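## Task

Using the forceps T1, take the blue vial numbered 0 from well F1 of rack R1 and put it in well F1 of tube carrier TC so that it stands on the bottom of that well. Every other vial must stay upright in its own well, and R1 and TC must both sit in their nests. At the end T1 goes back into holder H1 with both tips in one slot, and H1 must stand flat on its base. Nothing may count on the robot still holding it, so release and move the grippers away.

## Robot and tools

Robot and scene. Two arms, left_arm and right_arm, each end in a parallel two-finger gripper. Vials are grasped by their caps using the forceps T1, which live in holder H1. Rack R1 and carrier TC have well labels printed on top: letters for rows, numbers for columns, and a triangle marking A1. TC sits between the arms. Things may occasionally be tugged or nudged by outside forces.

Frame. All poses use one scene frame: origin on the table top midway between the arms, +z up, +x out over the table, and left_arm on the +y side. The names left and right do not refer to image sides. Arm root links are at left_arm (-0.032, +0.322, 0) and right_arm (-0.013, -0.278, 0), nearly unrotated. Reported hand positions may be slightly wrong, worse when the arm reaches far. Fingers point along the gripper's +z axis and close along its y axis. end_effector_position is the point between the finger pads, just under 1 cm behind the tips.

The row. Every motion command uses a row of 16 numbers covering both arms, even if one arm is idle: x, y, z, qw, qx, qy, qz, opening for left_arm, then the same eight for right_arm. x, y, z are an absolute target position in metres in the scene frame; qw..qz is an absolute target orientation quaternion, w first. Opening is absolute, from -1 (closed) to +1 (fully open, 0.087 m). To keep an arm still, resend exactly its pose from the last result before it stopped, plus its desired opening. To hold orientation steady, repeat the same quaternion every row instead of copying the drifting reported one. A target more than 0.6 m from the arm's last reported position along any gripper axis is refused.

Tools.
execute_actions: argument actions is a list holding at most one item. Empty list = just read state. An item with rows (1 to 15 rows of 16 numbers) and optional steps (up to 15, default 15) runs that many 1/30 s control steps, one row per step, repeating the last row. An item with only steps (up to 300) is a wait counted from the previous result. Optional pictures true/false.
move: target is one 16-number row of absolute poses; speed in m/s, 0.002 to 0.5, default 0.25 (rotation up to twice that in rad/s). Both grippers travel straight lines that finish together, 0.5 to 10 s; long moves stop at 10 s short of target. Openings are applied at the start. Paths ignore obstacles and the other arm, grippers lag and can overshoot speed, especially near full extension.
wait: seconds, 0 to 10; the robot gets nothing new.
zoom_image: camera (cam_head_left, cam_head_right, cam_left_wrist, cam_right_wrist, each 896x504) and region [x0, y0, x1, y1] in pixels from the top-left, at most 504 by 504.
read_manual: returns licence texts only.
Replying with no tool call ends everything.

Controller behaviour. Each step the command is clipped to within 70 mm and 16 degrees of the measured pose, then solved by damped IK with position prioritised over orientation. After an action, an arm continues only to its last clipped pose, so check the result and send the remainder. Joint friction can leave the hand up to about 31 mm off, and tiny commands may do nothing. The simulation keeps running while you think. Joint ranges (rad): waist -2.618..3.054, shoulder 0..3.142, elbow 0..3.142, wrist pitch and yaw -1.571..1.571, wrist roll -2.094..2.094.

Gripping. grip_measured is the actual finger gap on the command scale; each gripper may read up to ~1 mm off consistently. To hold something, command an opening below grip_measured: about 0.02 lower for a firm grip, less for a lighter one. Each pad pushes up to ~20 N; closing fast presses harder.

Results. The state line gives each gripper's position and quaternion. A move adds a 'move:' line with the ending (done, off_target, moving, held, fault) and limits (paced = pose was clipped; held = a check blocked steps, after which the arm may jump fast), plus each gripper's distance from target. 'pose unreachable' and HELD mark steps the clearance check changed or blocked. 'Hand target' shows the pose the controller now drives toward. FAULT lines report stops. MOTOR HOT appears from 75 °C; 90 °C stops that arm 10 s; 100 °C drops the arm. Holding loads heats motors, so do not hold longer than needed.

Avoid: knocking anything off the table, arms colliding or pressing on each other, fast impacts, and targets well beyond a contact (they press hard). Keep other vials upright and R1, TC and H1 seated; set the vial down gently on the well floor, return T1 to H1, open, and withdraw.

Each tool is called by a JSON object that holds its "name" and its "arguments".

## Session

{"name": "execute_actions", "arguments": {"actions": []}}

Scene clock: 0.00 s of 12600.00 s.
left_arm: end_effector_position=(+0.2753, +0.1788, +0.2352) grip_measured=+0.987 end_effector_quat_wxyz=(+0.297, +0.727, +0.509, +0.354) | right_arm: end_effector_position=(+0.4768, -0.3757, +0.3861) grip_measured=+0.996 end_effector_quat_wxyz=(+0.693, -0.053, +0.717, +0.045)
Joint positions: left_arm=[-0.863  1.201  1.034 -0.594 -0.589  1.346  0.087] | right_arm=[-0.358  1.574  1.571 -0.036 -0.504 -0.028  0.087]
Joint velocities: left_arm=[ 0.002  0.007 -0.007  0.007  0.007 -0.022 -0.001] | right_arm=[-0.002 -0.002  0.002 -0.051 -0.081 -0.037 -0.001]
Hand target (left_arm): +0.275, +0.179, +0.235; +0.297, +0.727, +0.509, +0.354
Hand target (right_arm): +0.477, -0.376, +0.386; +0.693, -0.053, +0.717, +0.045

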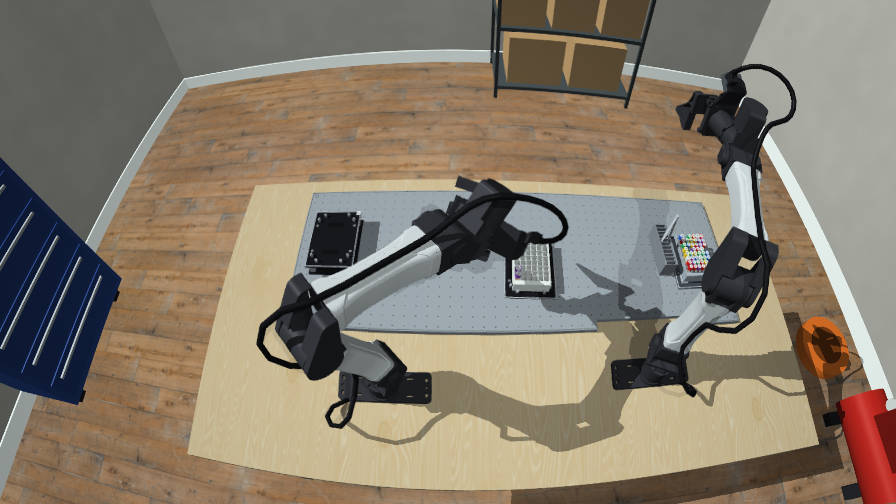

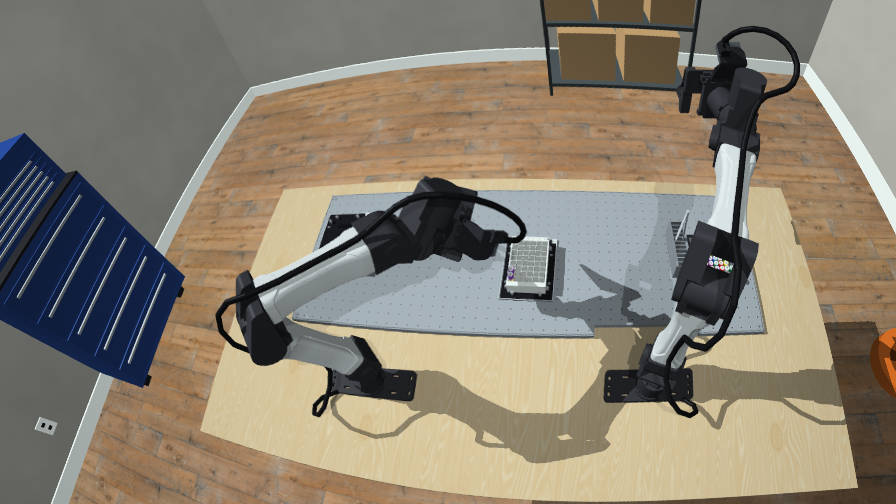

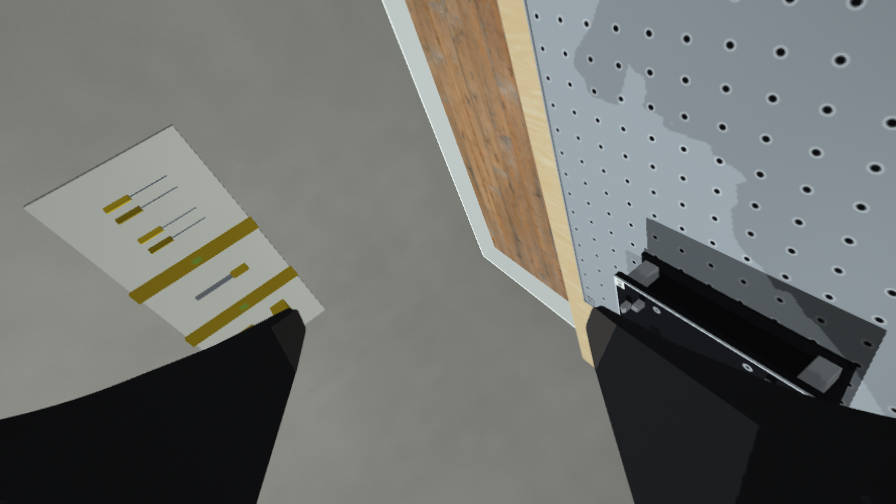

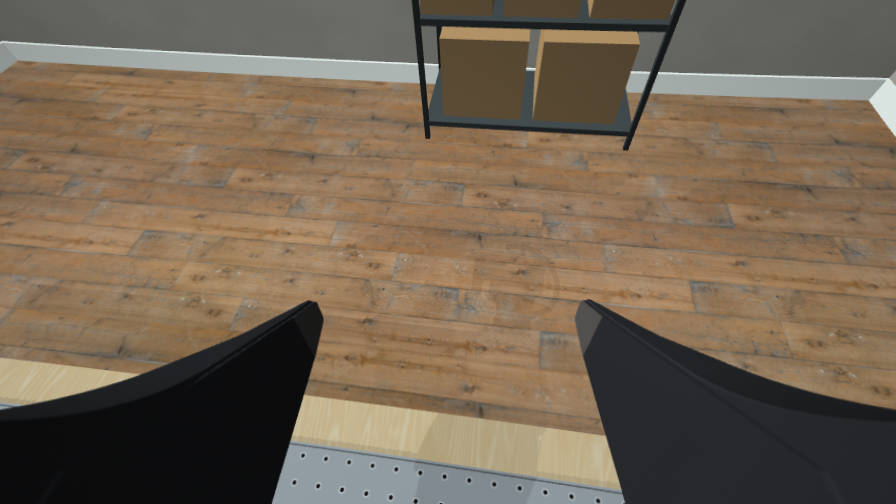

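{"name": "move", "arguments": {"target": [0.23,0.03,0.2,0.391,0.347,0.837,-0.162,1,0.26,-0.40,0.22,0.423,0,0.906,0,1], "speed": 0.3}}

Scene clock: 4.10 s of 12600.00 s.
left_arm: end_effector_position=(+0.2283, +0.0312, +0.2059) grip_measured=+0.987 end_effector_quat_wxyz=(+0.395, +0.351, +0.834, -0.159) | right_arm: end_effector_position=(+0.2709, -0.4039, +0.2216) grip_measured=+0.996 end_effector_quat_wxyz=(+0.426, -0.012, +0.905, +0.003)
Joint positions: left_arm=[-0.895  1.395  1.249 -0.548 -0.063 -0.037  0.087] | right_arm=[-0.623  1.185  1.188 -0.807 -0.485 -0.459  0.087]
Joint velocities: left_arm=[ 0.007 -0.007  0.002 -0.066  0.007  0.066 -0.   ] | right_arm=[ 0.012 -0.012 -0.002 -0.066  0.007 -0.081 -0.001]
Hand target (left_arm): +0.230, +0.031, +0.199; +0.393, +0.347, +0.836, -0.162
Hand target (right_arm): +0.263, -0.405, +0.216; +0.418, -0.007, +0.908, -0.002
Off the commanded pose (left_arm): 0.006 m, 1 deg.
Off the commanded pose (right_arm): 0.012 m, 2 deg.
move: off_target (right_arm)

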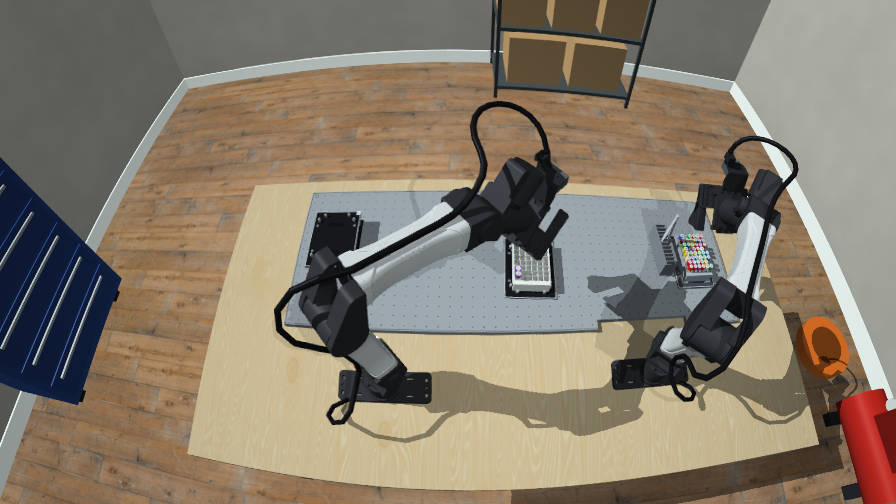

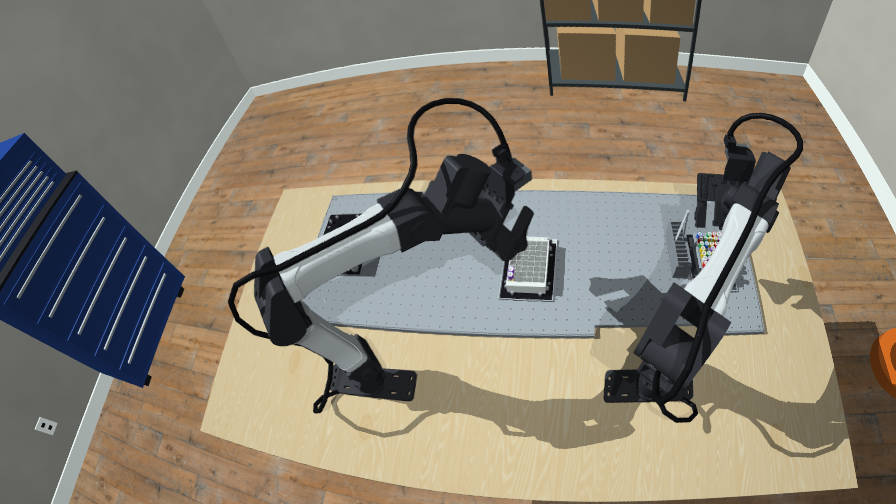

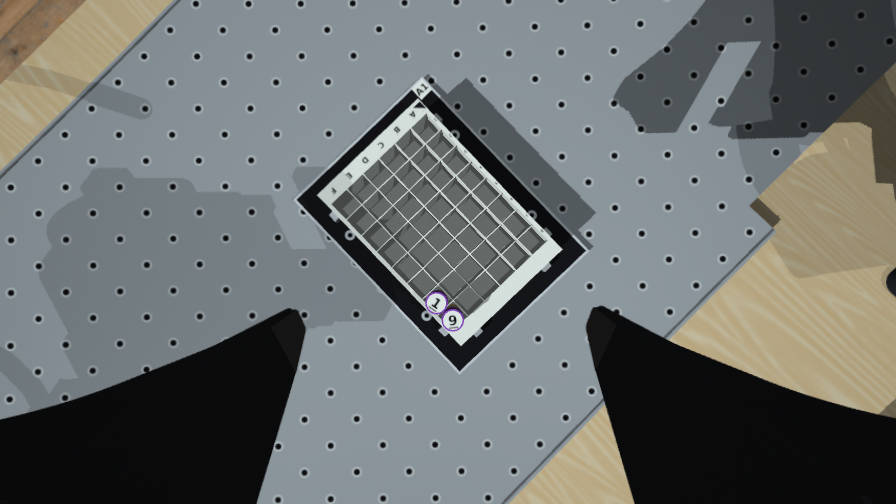

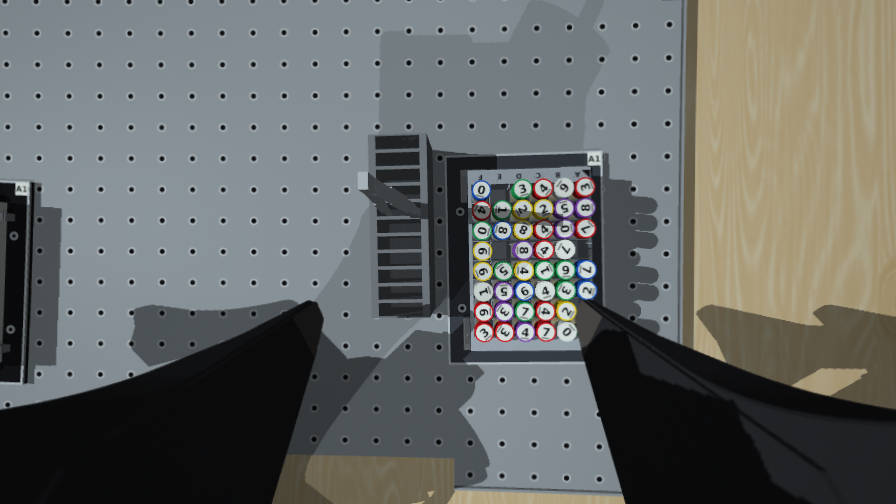

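{"name": "move", "arguments": {"target": [0.3293,-0.1157,0.1895,0.579,0.384,0.429,-0.577,1,0.32,-0.369,0.20,0.259,0,0.966,0,0], "speed": 0.2}}

{"name": "move", "arguments": {"target": [0.3293,-0.1157,0.1895,0.579,0.384,0.429,-0.577,1,0.32,-0.369,0.095,0.259,0,0.966,0,0], "speed": 0.05}}

Scene clock: 9.33 s of 12600.00 s.
left_arm: end_effector_position=(+0.3248, -0.1202, +0.1783) grip_measured=+0.987 end_effector_quat_wxyz=(+0.570, +0.376, +0.447, -0.577) | right_arm: end_effector_position=(+0.3172, -0.3688, +0.1959) grip_measured=+0.000 end_effector_quat_wxyz=(+0.263, -0.001, +0.965, +0.007)
Joint positions: left_arm=[-0.679  2.294  1.243  1.515  0.787 -0.434  0.087] | right_arm=[-0.318  1.536  1.519 -1.05  -0.177 -0.283  0.044]
Joint velocities: left_arm=[-0.002  0.002 -0.022  0.066  0.037  0.007  0.   ] | right_arm=[-0.002  0.002  0.007 -0.022 -0.037  0.051 -0.001]
Hand target (left_arm): +0.330, -0.119, +0.191; +0.584, +0.378, +0.429, -0.576
Hand target (right_arm): +0.321, -0.368, +0.200; +0.262, -0.002, +0.965, +0.004
Off the commanded pose (left_arm): 0.013 m, 2 deg.
Off the commanded pose (right_arm): 0.005 m, 1 deg.
move: off_target (left_arm)

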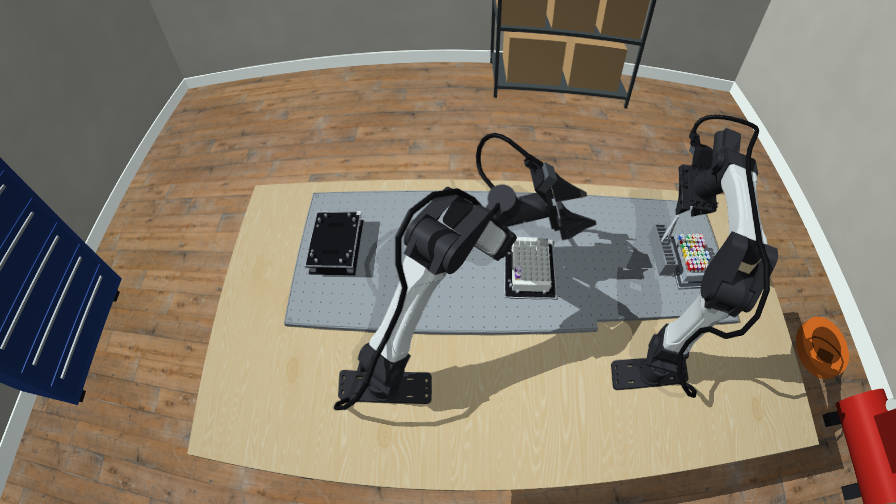

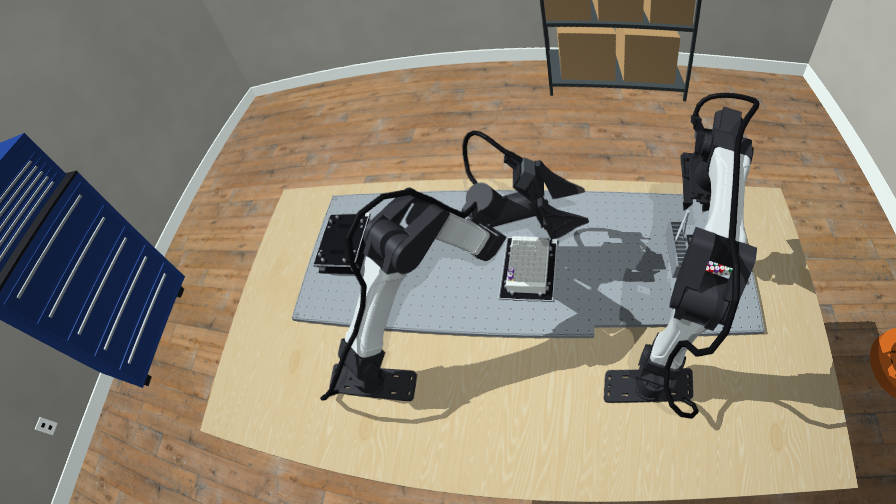

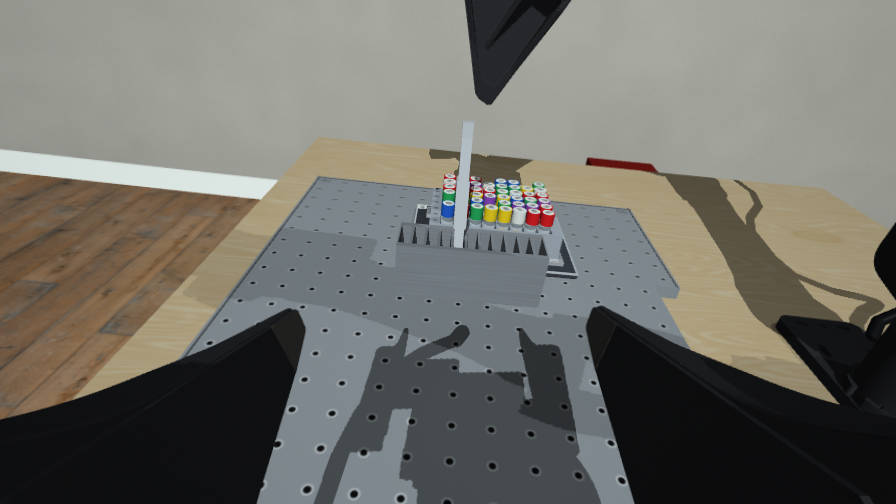

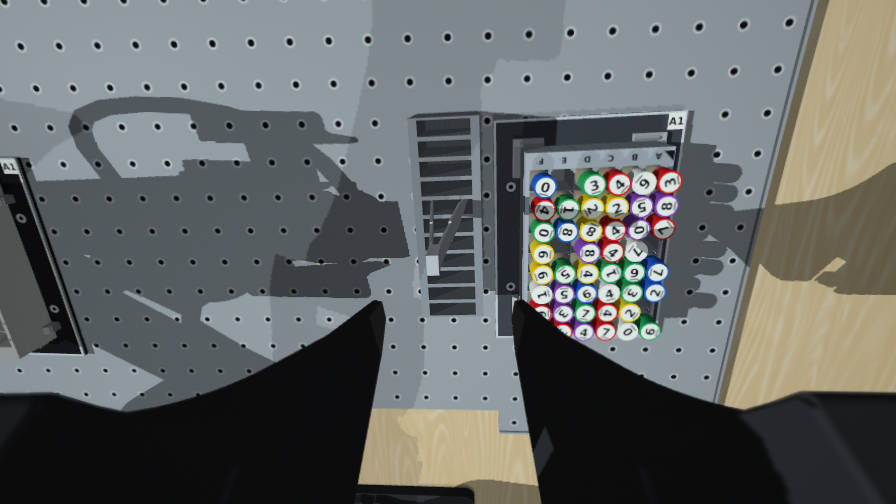

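Scene clock: 11.83 s of 12600.00 s.
left_arm: end_effector_position=(+0.3247, -0.1176, +0.1770) grip_measured=+0.987 end_effector_quat_wxyz=(+0.566, +0.382, +0.446, -0.578) | right_arm: end_effector_position=(+0.3219, -0.3721, +0.1036) grip_measured=+0.000 end_effector_quat_wxyz=(+0.265, +0.000, +0.964, +0.002)
Joint positions: left_arm=[-0.671  2.294  1.243  1.516  0.808 -0.436  0.087] | right_arm=[-0.318  1.536  1.149 -0.671 -0.167 -0.281  0.044]
Joint velocities: left_arm=[ 0.002  0.012  0.002 -0.007  0.051  0.037 -0.001] | right_arm=[-0.002 -0.002 -0.017  0.007  0.037  0.022  0.001]
Hand target (left_arm): +0.329, -0.115, +0.190; +0.579, +0.384, +0.429, -0.577
Hand target (right_arm): +0.321, -0.369, +0.095; +0.259, +0.000, +0.966, +0.000
Off the commanded pose (left_arm): 0.013 m, 2 deg.
Off the commanded pose (right_arm): 0.009 m, 1 deg.
move: off_target (left_arm)

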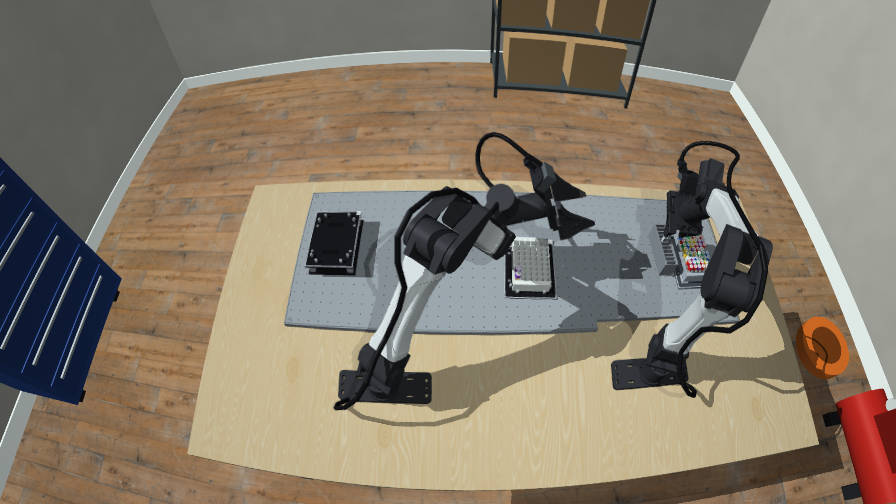

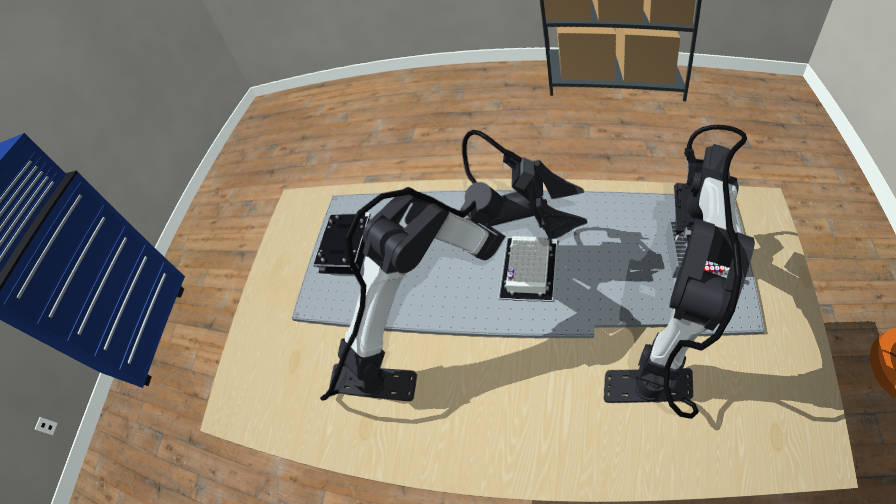

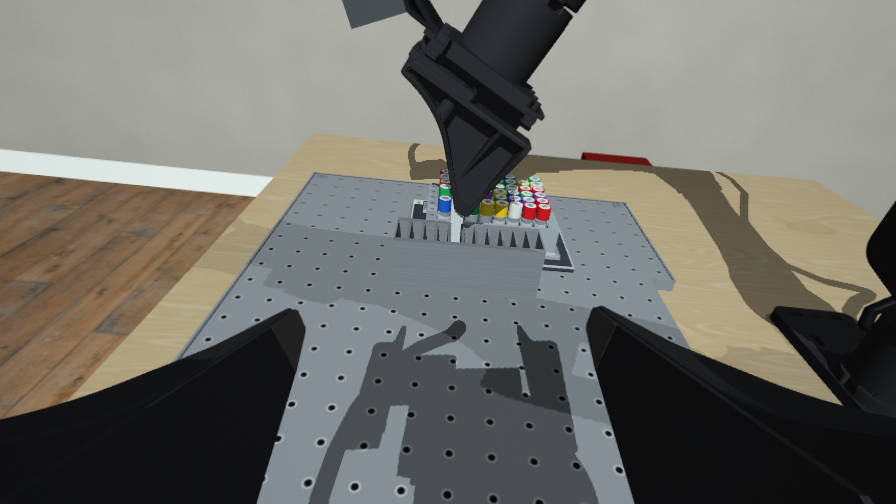

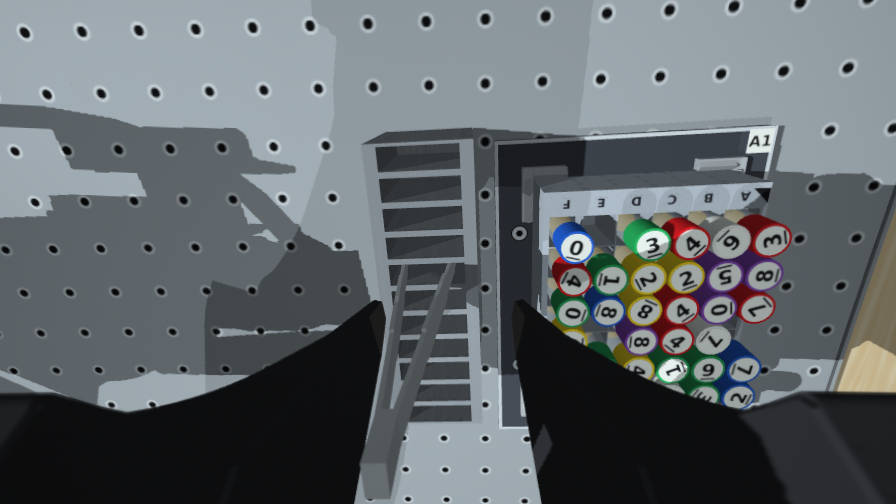

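{"name": "move", "arguments": {"target": [0.3293,-0.1157,0.1895,0.579,0.384,0.429,-0.577,1,0.330,-0.357,0.095,0.259,0,0.966,0,0], "speed": 0.03}}

Scene clock: 13.43 s of 12600.00 s.
left_arm: end_effector_position=(+0.3247, -0.1176, +0.1770) grip_measured=+0.987 end_effector_quat_wxyz=(+0.566, +0.382, +0.446, -0.578) | right_arm: end_effector_position=(+0.3274, -0.3578, +0.1004) grip_measured=+0.000 end_effector_quat_wxyz=(+0.261, -0.001, +0.965, +0.004)
Joint positions: left_arm=[-0.671  2.294  1.243  1.516  0.808 -0.436  0.087] | right_arm=[-0.269  1.548  1.149 -0.661 -0.146 -0.239  0.044]
Joint velocities: left_arm=[-0.002  0.007 -0.012 -0.007 -0.095 -0.11   0.   ] | right_arm=[-0.007  0.002 -0.022 -0.037  0.037 -0.066 -0.   ]
Hand target (left_arm): +0.329, -0.115, +0.189; +0.579, +0.384, +0.429, -0.577
Hand target (right_arm): +0.330, -0.357, +0.095; +0.259, +0.000, +0.966, +0.001
Off the commanded pose (left_arm): 0.013 m, 2 deg.
Off the commanded pose (right_arm): 0.006 m, 1 deg.
move: off_target (left_arm)

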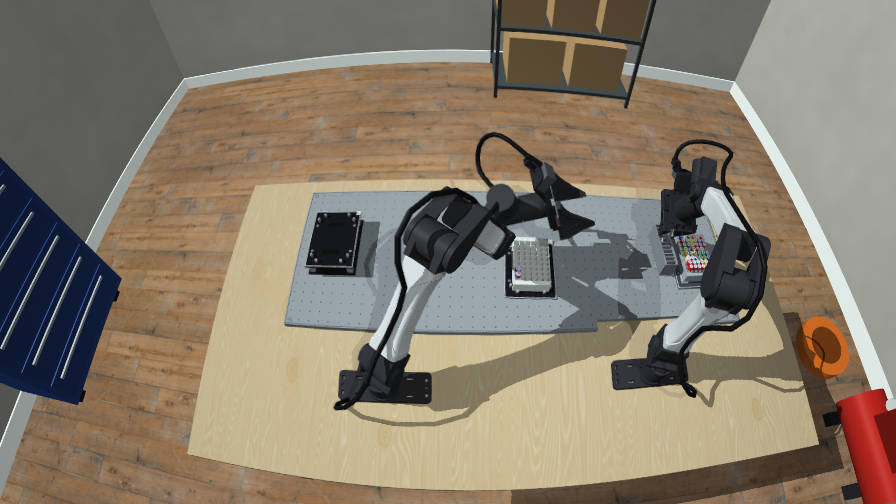

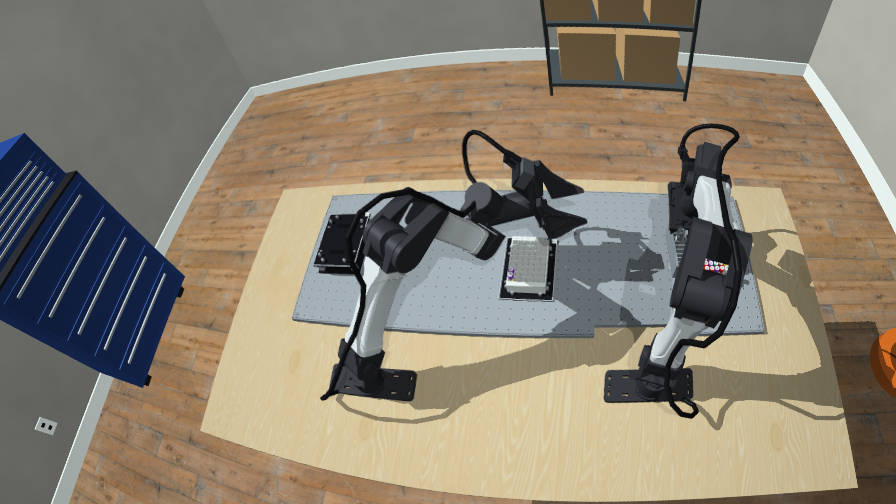

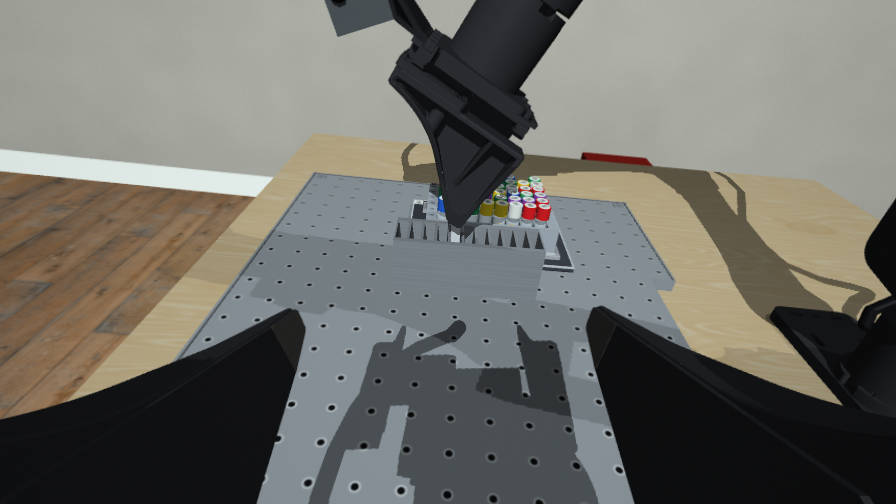

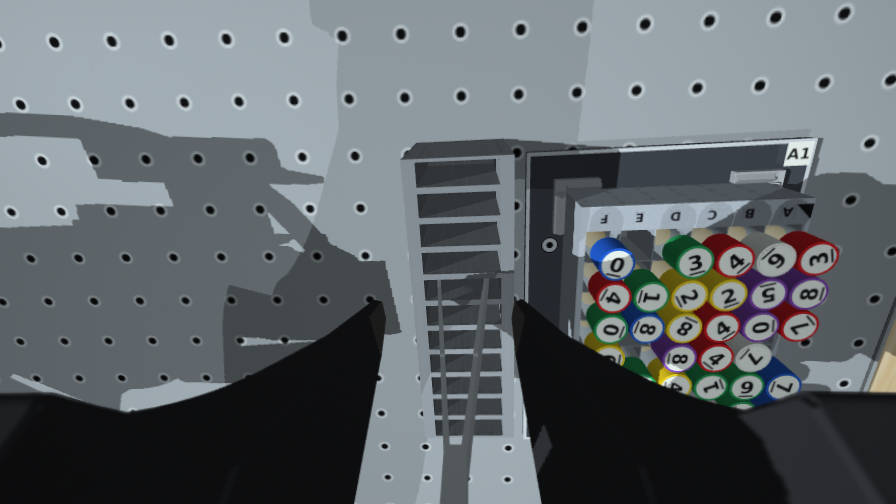

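{"name": "move", "arguments": {"target": [0.3293,-0.1157,0.1895,0.579,0.384,0.429,-0.577,1,0.330,-0.363,0.095,0.259,-0.005,0.966,-0.018,-0.4], "speed": 0.02}}

Scene clock: 15.93 s of 12600.00 s.
left_arm: end_effector_position=(+0.3247, -0.1176, +0.1770) grip_measured=+0.987 end_effector_quat_wxyz=(+0.566, +0.382, +0.446, -0.578) | right_arm: end_effector_position=(+0.3277, -0.3640, +0.1007) grip_measured=-0.400 end_effector_quat_wxyz=(+0.261, +0.003, +0.965, -0.013)
Joint positions: left_arm=[-0.671  2.294  1.243  1.516  0.808 -0.436  0.087] | right_arm=[-0.269  1.548  1.149 -0.654 -0.113 -0.24   0.026]
Joint velocities: left_arm=[ 0.002 -0.012 -0.017 -0.022  0.007 -0.007 -0.001] | right_arm=[ 0.022 -0.002  0.002  0.051  0.037  0.022  0.001]
Hand target (left_arm): +0.329, -0.115, +0.190; +0.579, +0.384, +0.429, -0.577
Hand target (right_arm): +0.330, -0.363, +0.095; +0.259, -0.005, +0.966, -0.018
Off the commanded pose (left_arm): 0.013 m, 2 deg.
Off the commanded pose (right_arm): 0.006 m, 1 deg.
move: off_target (left_arm)

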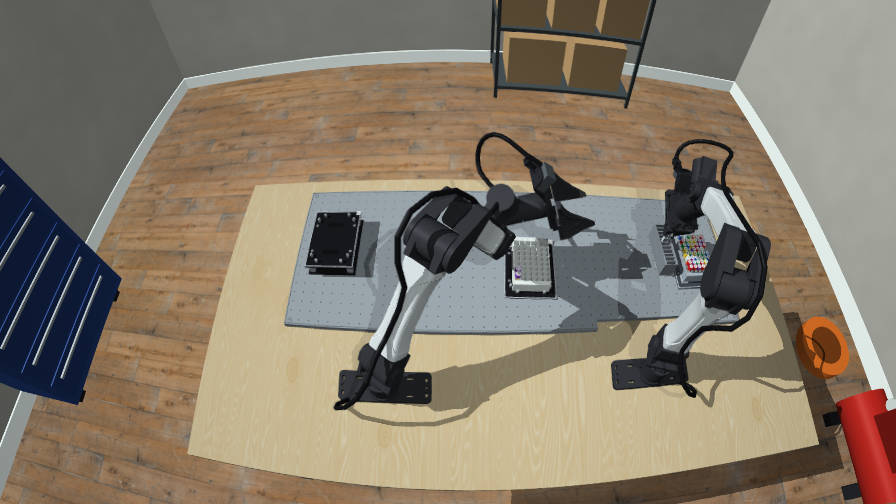

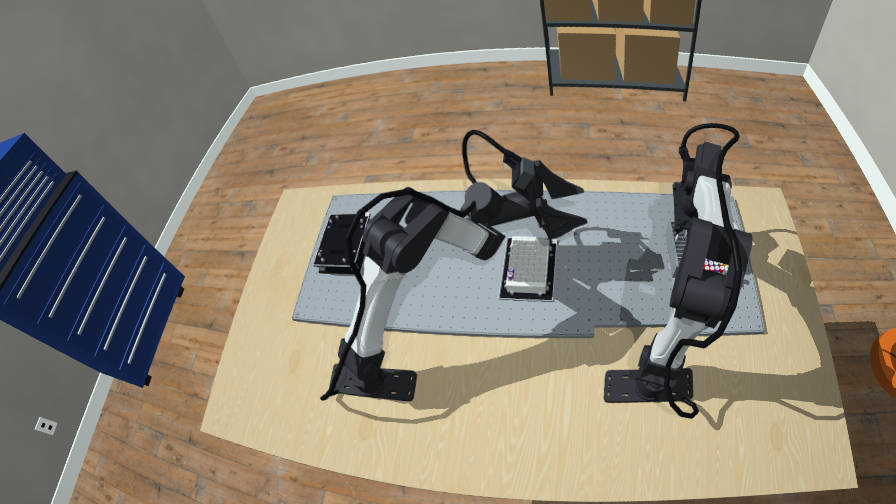

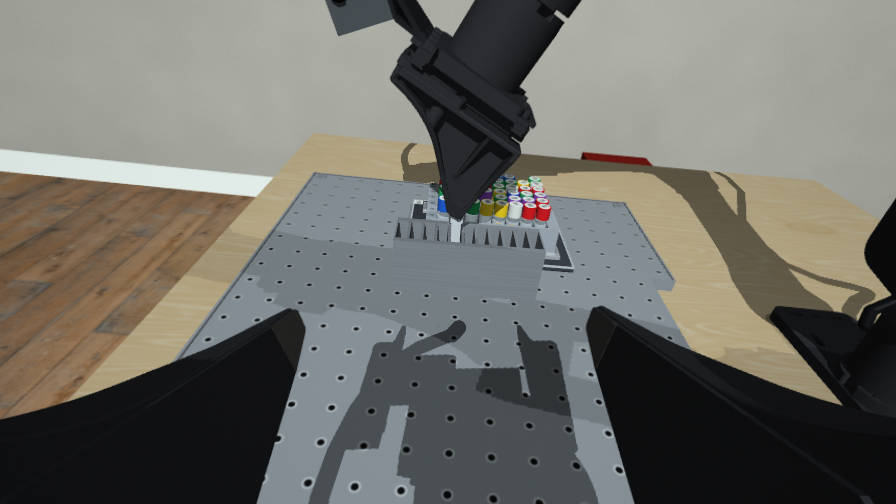

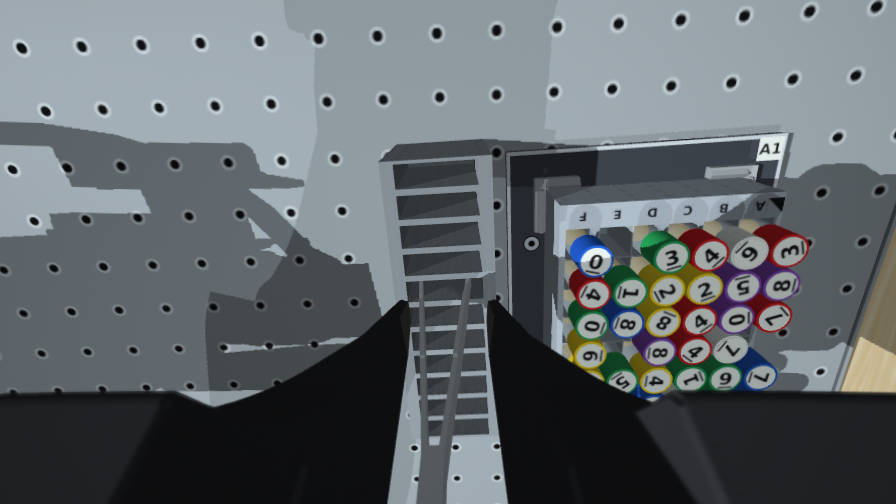

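{"name": "execute_actions", "arguments": {"actions": [{"rows":[[0.3293,-0.1157,0.1895,0.579,0.384,0.429,-0.577,1,0.330,-0.363,0.095,0.259,-0.005,0.966,-0.018,-0.47],[0.3293,-0.1157,0.1895,0.579,0.384,0.429,-0.577,1,0.330,-0.363,0.095,0.259,-0.005,0.966,-0.018,-0.53],[0.3293,-0.1157,0.1895,0.579,0.384,0.429,-0.577,1,0.330,-0.363,0.095,0.259,-0.005,0.966,-0.018,-0.58],[0.3293,-0.1157,0.1895,0.579,0.384,0.429,-0.577,1,0.330,-0.363,0.095,0.259,-0.005,0.966,-0.018,-0.62],[0.3293,-0.1157,0.1895,0.579,0.384,0.429,-0.577,1,0.330,-0.363,0.095,0.259,-0.005,0.966,-0.018,-0.65],[0.3293,-0.1157,0.1895,0.579,0.384,0.429,-0.577,1,0.330,-0.363,0.095,0.259,-0.005,0.966,-0.018,-0.68],[0.3293,-0.1157,0.1895,0.579,0.384,0.429,-0.577,1,0.330,-0.363,0.095,0.259,-0.005,0.966,-0.018,-0.70],[0.3293,-0.1157,0.1895,0.579,0.384,0.429,-0.577,1,0.330,-0.363,0.095,0.259,-0.005,0.966,-0.018,-0.72],[0.3293,-0.1157,0.1895,0.579,0.384,0.429,-0.577,1,0.330,-0.363,0.095,0.259,-0.005,0.966,-0.018,-0.74],[0.3293,-0.1157,0.1895,0.579,0.384,0.429,-0.577,1,0.330,-0.363,0.095,0.259,-0.005,0.966,-0.018,-0.76]]}], "pictures": false}}

{"name": "move", "arguments": {"target": [0.3293,-0.1157,0.1895,0.579,0.384,0.429,-0.577,1,0.331,-0.363,0.185,0.259,-0.005,0.966,-0.018,-0.76], "speed": 0.03}}

{"name": "move", "arguments": {"target": [0.3293,-0.1157,0.1895,0.579,0.384,0.429,-0.577,1,0.340,-0.419,0.165,0.259,-0.005,0.966,-0.018,-0.76], "speed": 0.04}}

{"name": "zoom_image", "arguments": {"camera": "cam_right_wrist", "region": [370,150,530,310]}}

{"name": "zoom_image", "arguments": {"camera": "cam_left_wrist", "region": [370,90,530,250]}}

Scene clock: 19.43 s of 12600.00 s.
left_arm: end_effector_position=(+0.3247, -0.1176, +0.1770) grip_measured=+0.987 end_effector_quat_wxyz=(+0.566, +0.382, +0.446, -0.578) | right_arm: end_effector_position=(+0.3279, -0.3647, +0.1008) grip_measured=-0.759 end_effector_quat_wxyz=(+0.261, +0.003, +0.965, -0.014)
Joint positions: left_arm=[-0.671  2.294  1.243  1.516  0.808 -0.436  0.087] | right_arm=[-0.269  1.548  1.149 -0.652 -0.109 -0.241  0.011]
Joint velocities: left_arm=[-0.007  0.007  0.002 -0.007  0.051 -0.022 -0.   ] | right_arm=[-0.022 -0.022 -0.022  0.037  0.007 -0.051 -0.001]
Hand target (left_arm): +0.329, -0.115, +0.190; +0.579, +0.384, +0.429, -0.577
Hand target (right_arm): +0.330, -0.363, +0.095; +0.259, -0.005, +0.966, -0.018
Off the commanded pose (left_arm): 0.013 m, 2 deg.
Off the commanded pose (right_arm): 0.006 m, 1 deg.
Steps of this call (steps 1 to 90: nothing new was sent; steps 91 to 105: all 15 steps of this action). Readings (end_effector_position):
91: left_arm (+0.3247, -0.1176, +0.1770) | right_arm (+0.3278, -0.3643, +0.1007)
92: left_arm (+0.3247, -0.1176, +0.1770) | right_arm (+0.3279, -0.3643, +0.1007)
94: left_arm (+0.3247, -0.1176, +0.1770) | right_arm (+0.3279, -0.3644, +0.1008)
98: left_arm (+0.3247, -0.1176, +0.1770) | right_arm (+0.3279, -0.3644, +0.1008)
105: the state above

Scene clock: 22.90 s of 12600.00 s.
left_arm: end_effector_position=(+0.3246, -0.1176, +0.1770) grip_measured=+0.987 end_effector_quat_wxyz=(+0.566, +0.382, +0.446, -0.578) | right_arm: end_effector_position=(+0.3259, -0.3642, +0.1796) grip_measured=-0.759 end_effector_quat_wxyz=(+0.257, +0.003, +0.966, -0.013)
Joint positions: left_arm=[-0.671  2.294  1.243  1.516  0.809 -0.436  0.087] | right_arm=[-0.269  1.548  1.466 -0.978 -0.109 -0.241  0.011]
Joint velocities: left_arm=[-0.017 -0.017 -0.002  0.051 -0.066 -0.022  0.   ] | right_arm=[ 0.002  0.002 -0.012 -0.081 -0.095  0.007  0.   ]
Hand target (left_arm): +0.329, -0.115, +0.189; +0.579, +0.384, +0.429, -0.577
Hand target (right_arm): +0.330, -0.363, +0.185; +0.259, -0.005, +0.966, -0.018
Off the commanded pose (left_arm): 0.013 m, 2 deg.
Off the commanded pose (right_arm): 0.008 m, 1 deg.
move: off_target (left_arm)

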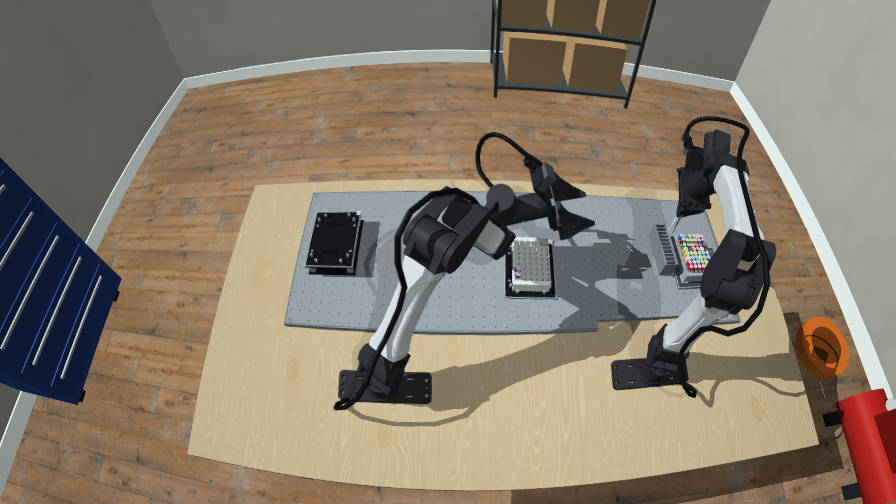

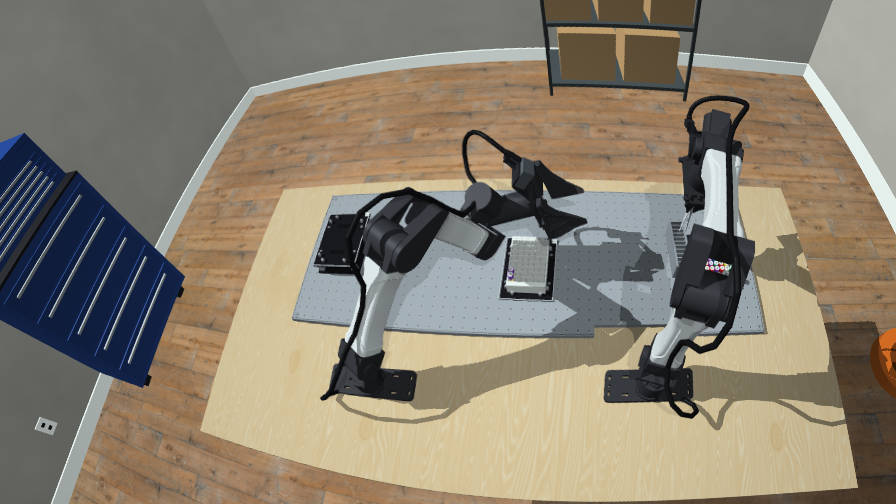

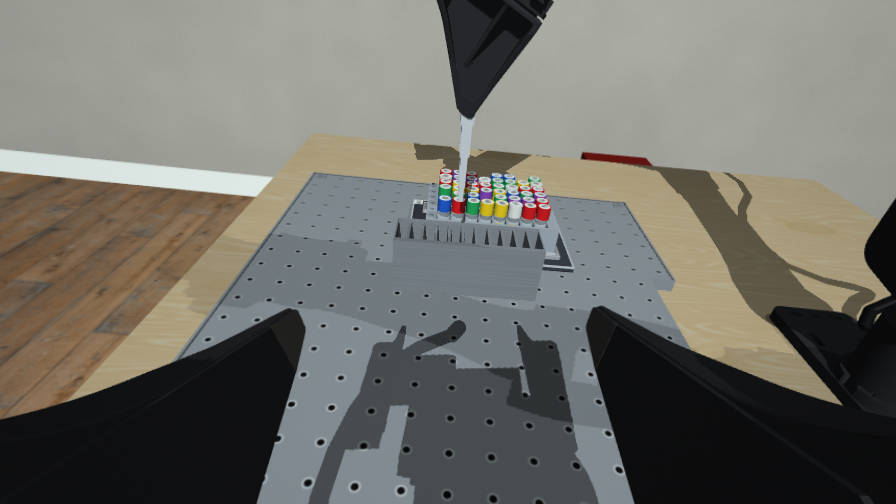

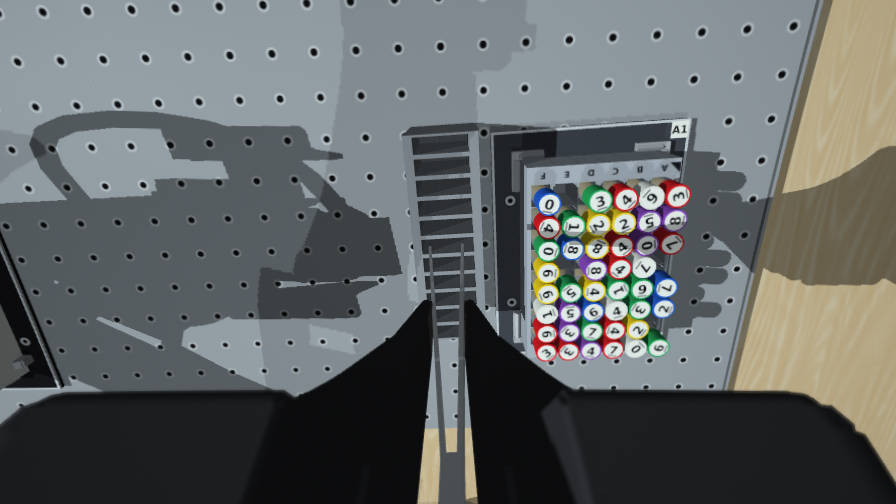

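Scene clock: 24.67 s of 12600.00 s.
left_arm: end_effector_position=(+0.3246, -0.1176, +0.1770) grip_measured=+0.987 end_effector_quat_wxyz=(+0.566, +0.382, +0.446, -0.578) | right_arm: end_effector_position=(+0.3302, -0.4128, +0.1581) grip_measured=-0.759 end_effector_quat_wxyz=(+0.239, -0.003, +0.971, -0.016)
Joint positions: left_arm=[-0.671  2.294  1.243  1.516  0.809 -0.436  0.087] | right_arm=[-0.401  1.651  1.5   -0.959 -0.157 -0.377  0.011]
Joint velocities: left_arm=[-0.012 -0.007  0.002  0.037 -0.022  0.066 -0.001] | right_arm=[ 0.002  0.002  0.027 -0.022 -0.139 -0.022 -0.001]
Hand target (left_arm): +0.329, -0.115, +0.189; +0.579, +0.384, +0.429, -0.577
Hand target (right_arm): +0.340, -0.419, +0.165; +0.258, -0.005, +0.966, -0.020
Off the commanded pose (left_arm): 0.013 m, 2 deg.
Off the commanded pose (right_arm): 0.013 m, 2 deg.
move: off_target (left_arm, right_arm)

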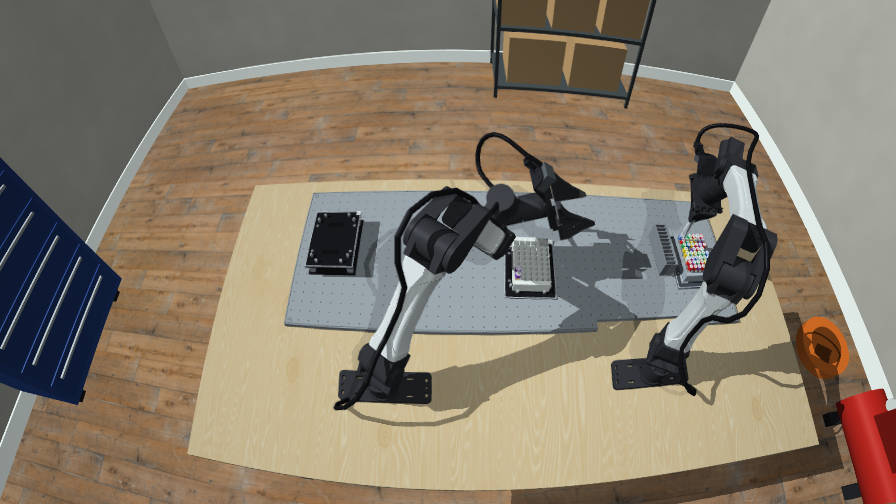

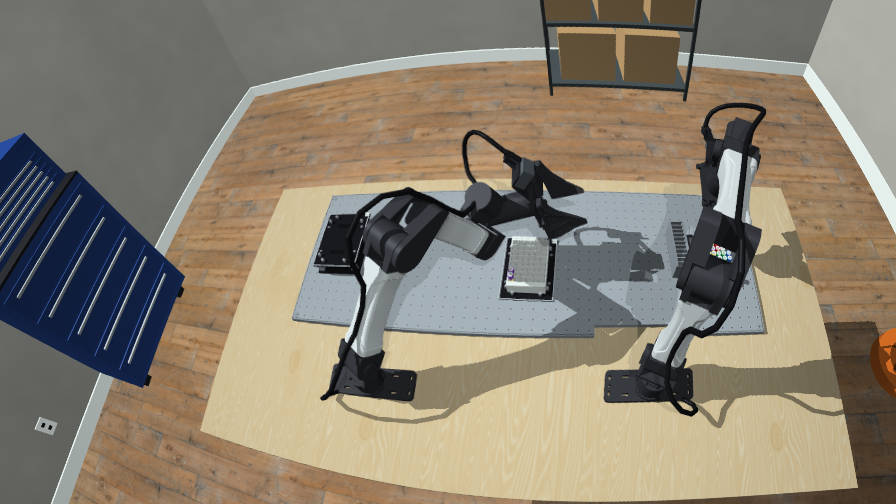

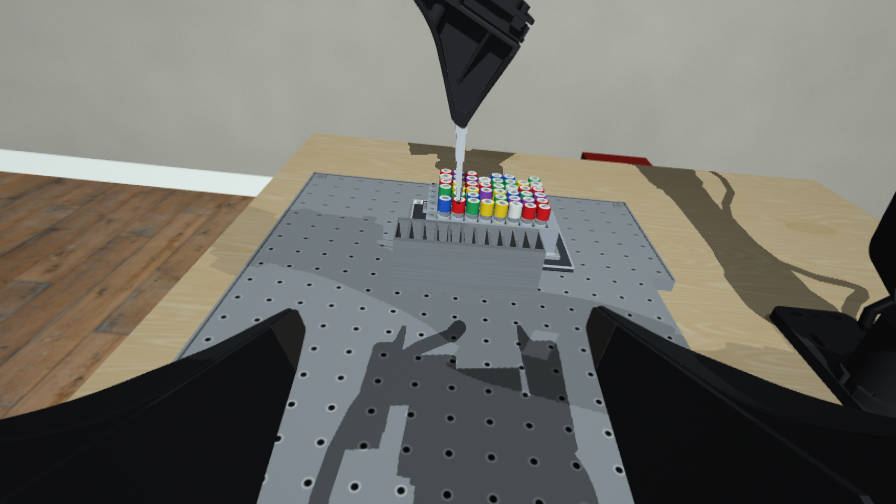

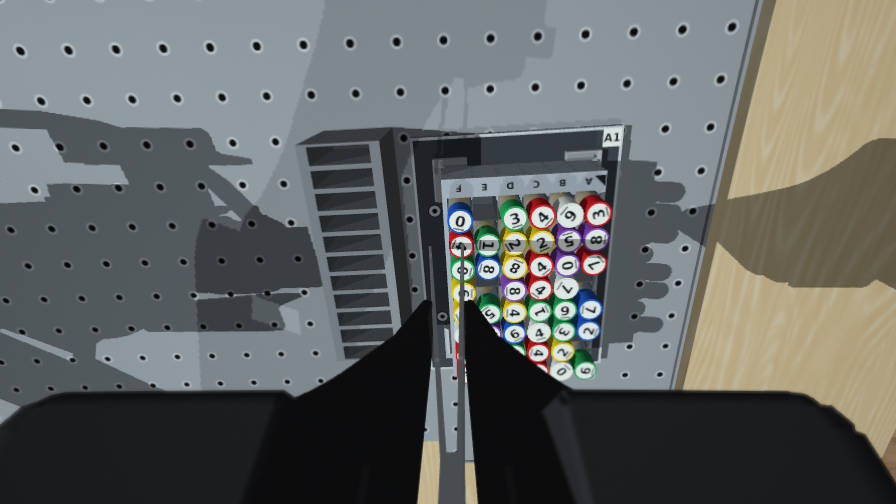

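Region (370, 150, 530, 310) of cam_right_wrist's 896x504 image, scaled by 3.150, with more detail than that image has.

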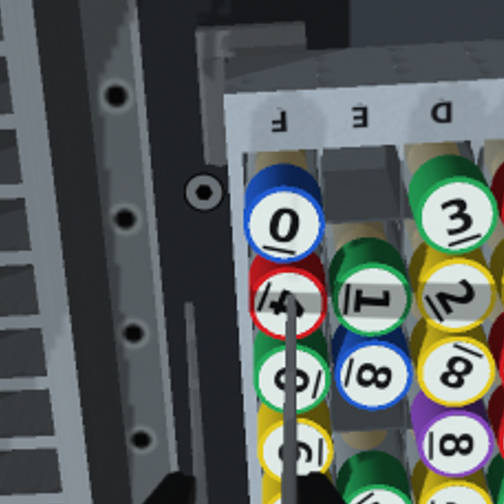

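Region (370, 90, 530, 250) of cam_left_wrist's 896x504 image, scaled by 3.150, with more detail than that image has.

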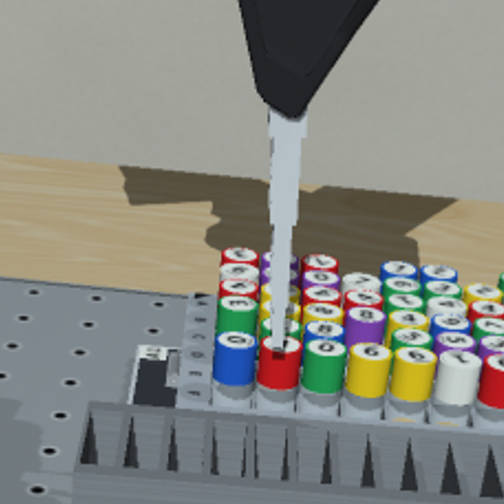

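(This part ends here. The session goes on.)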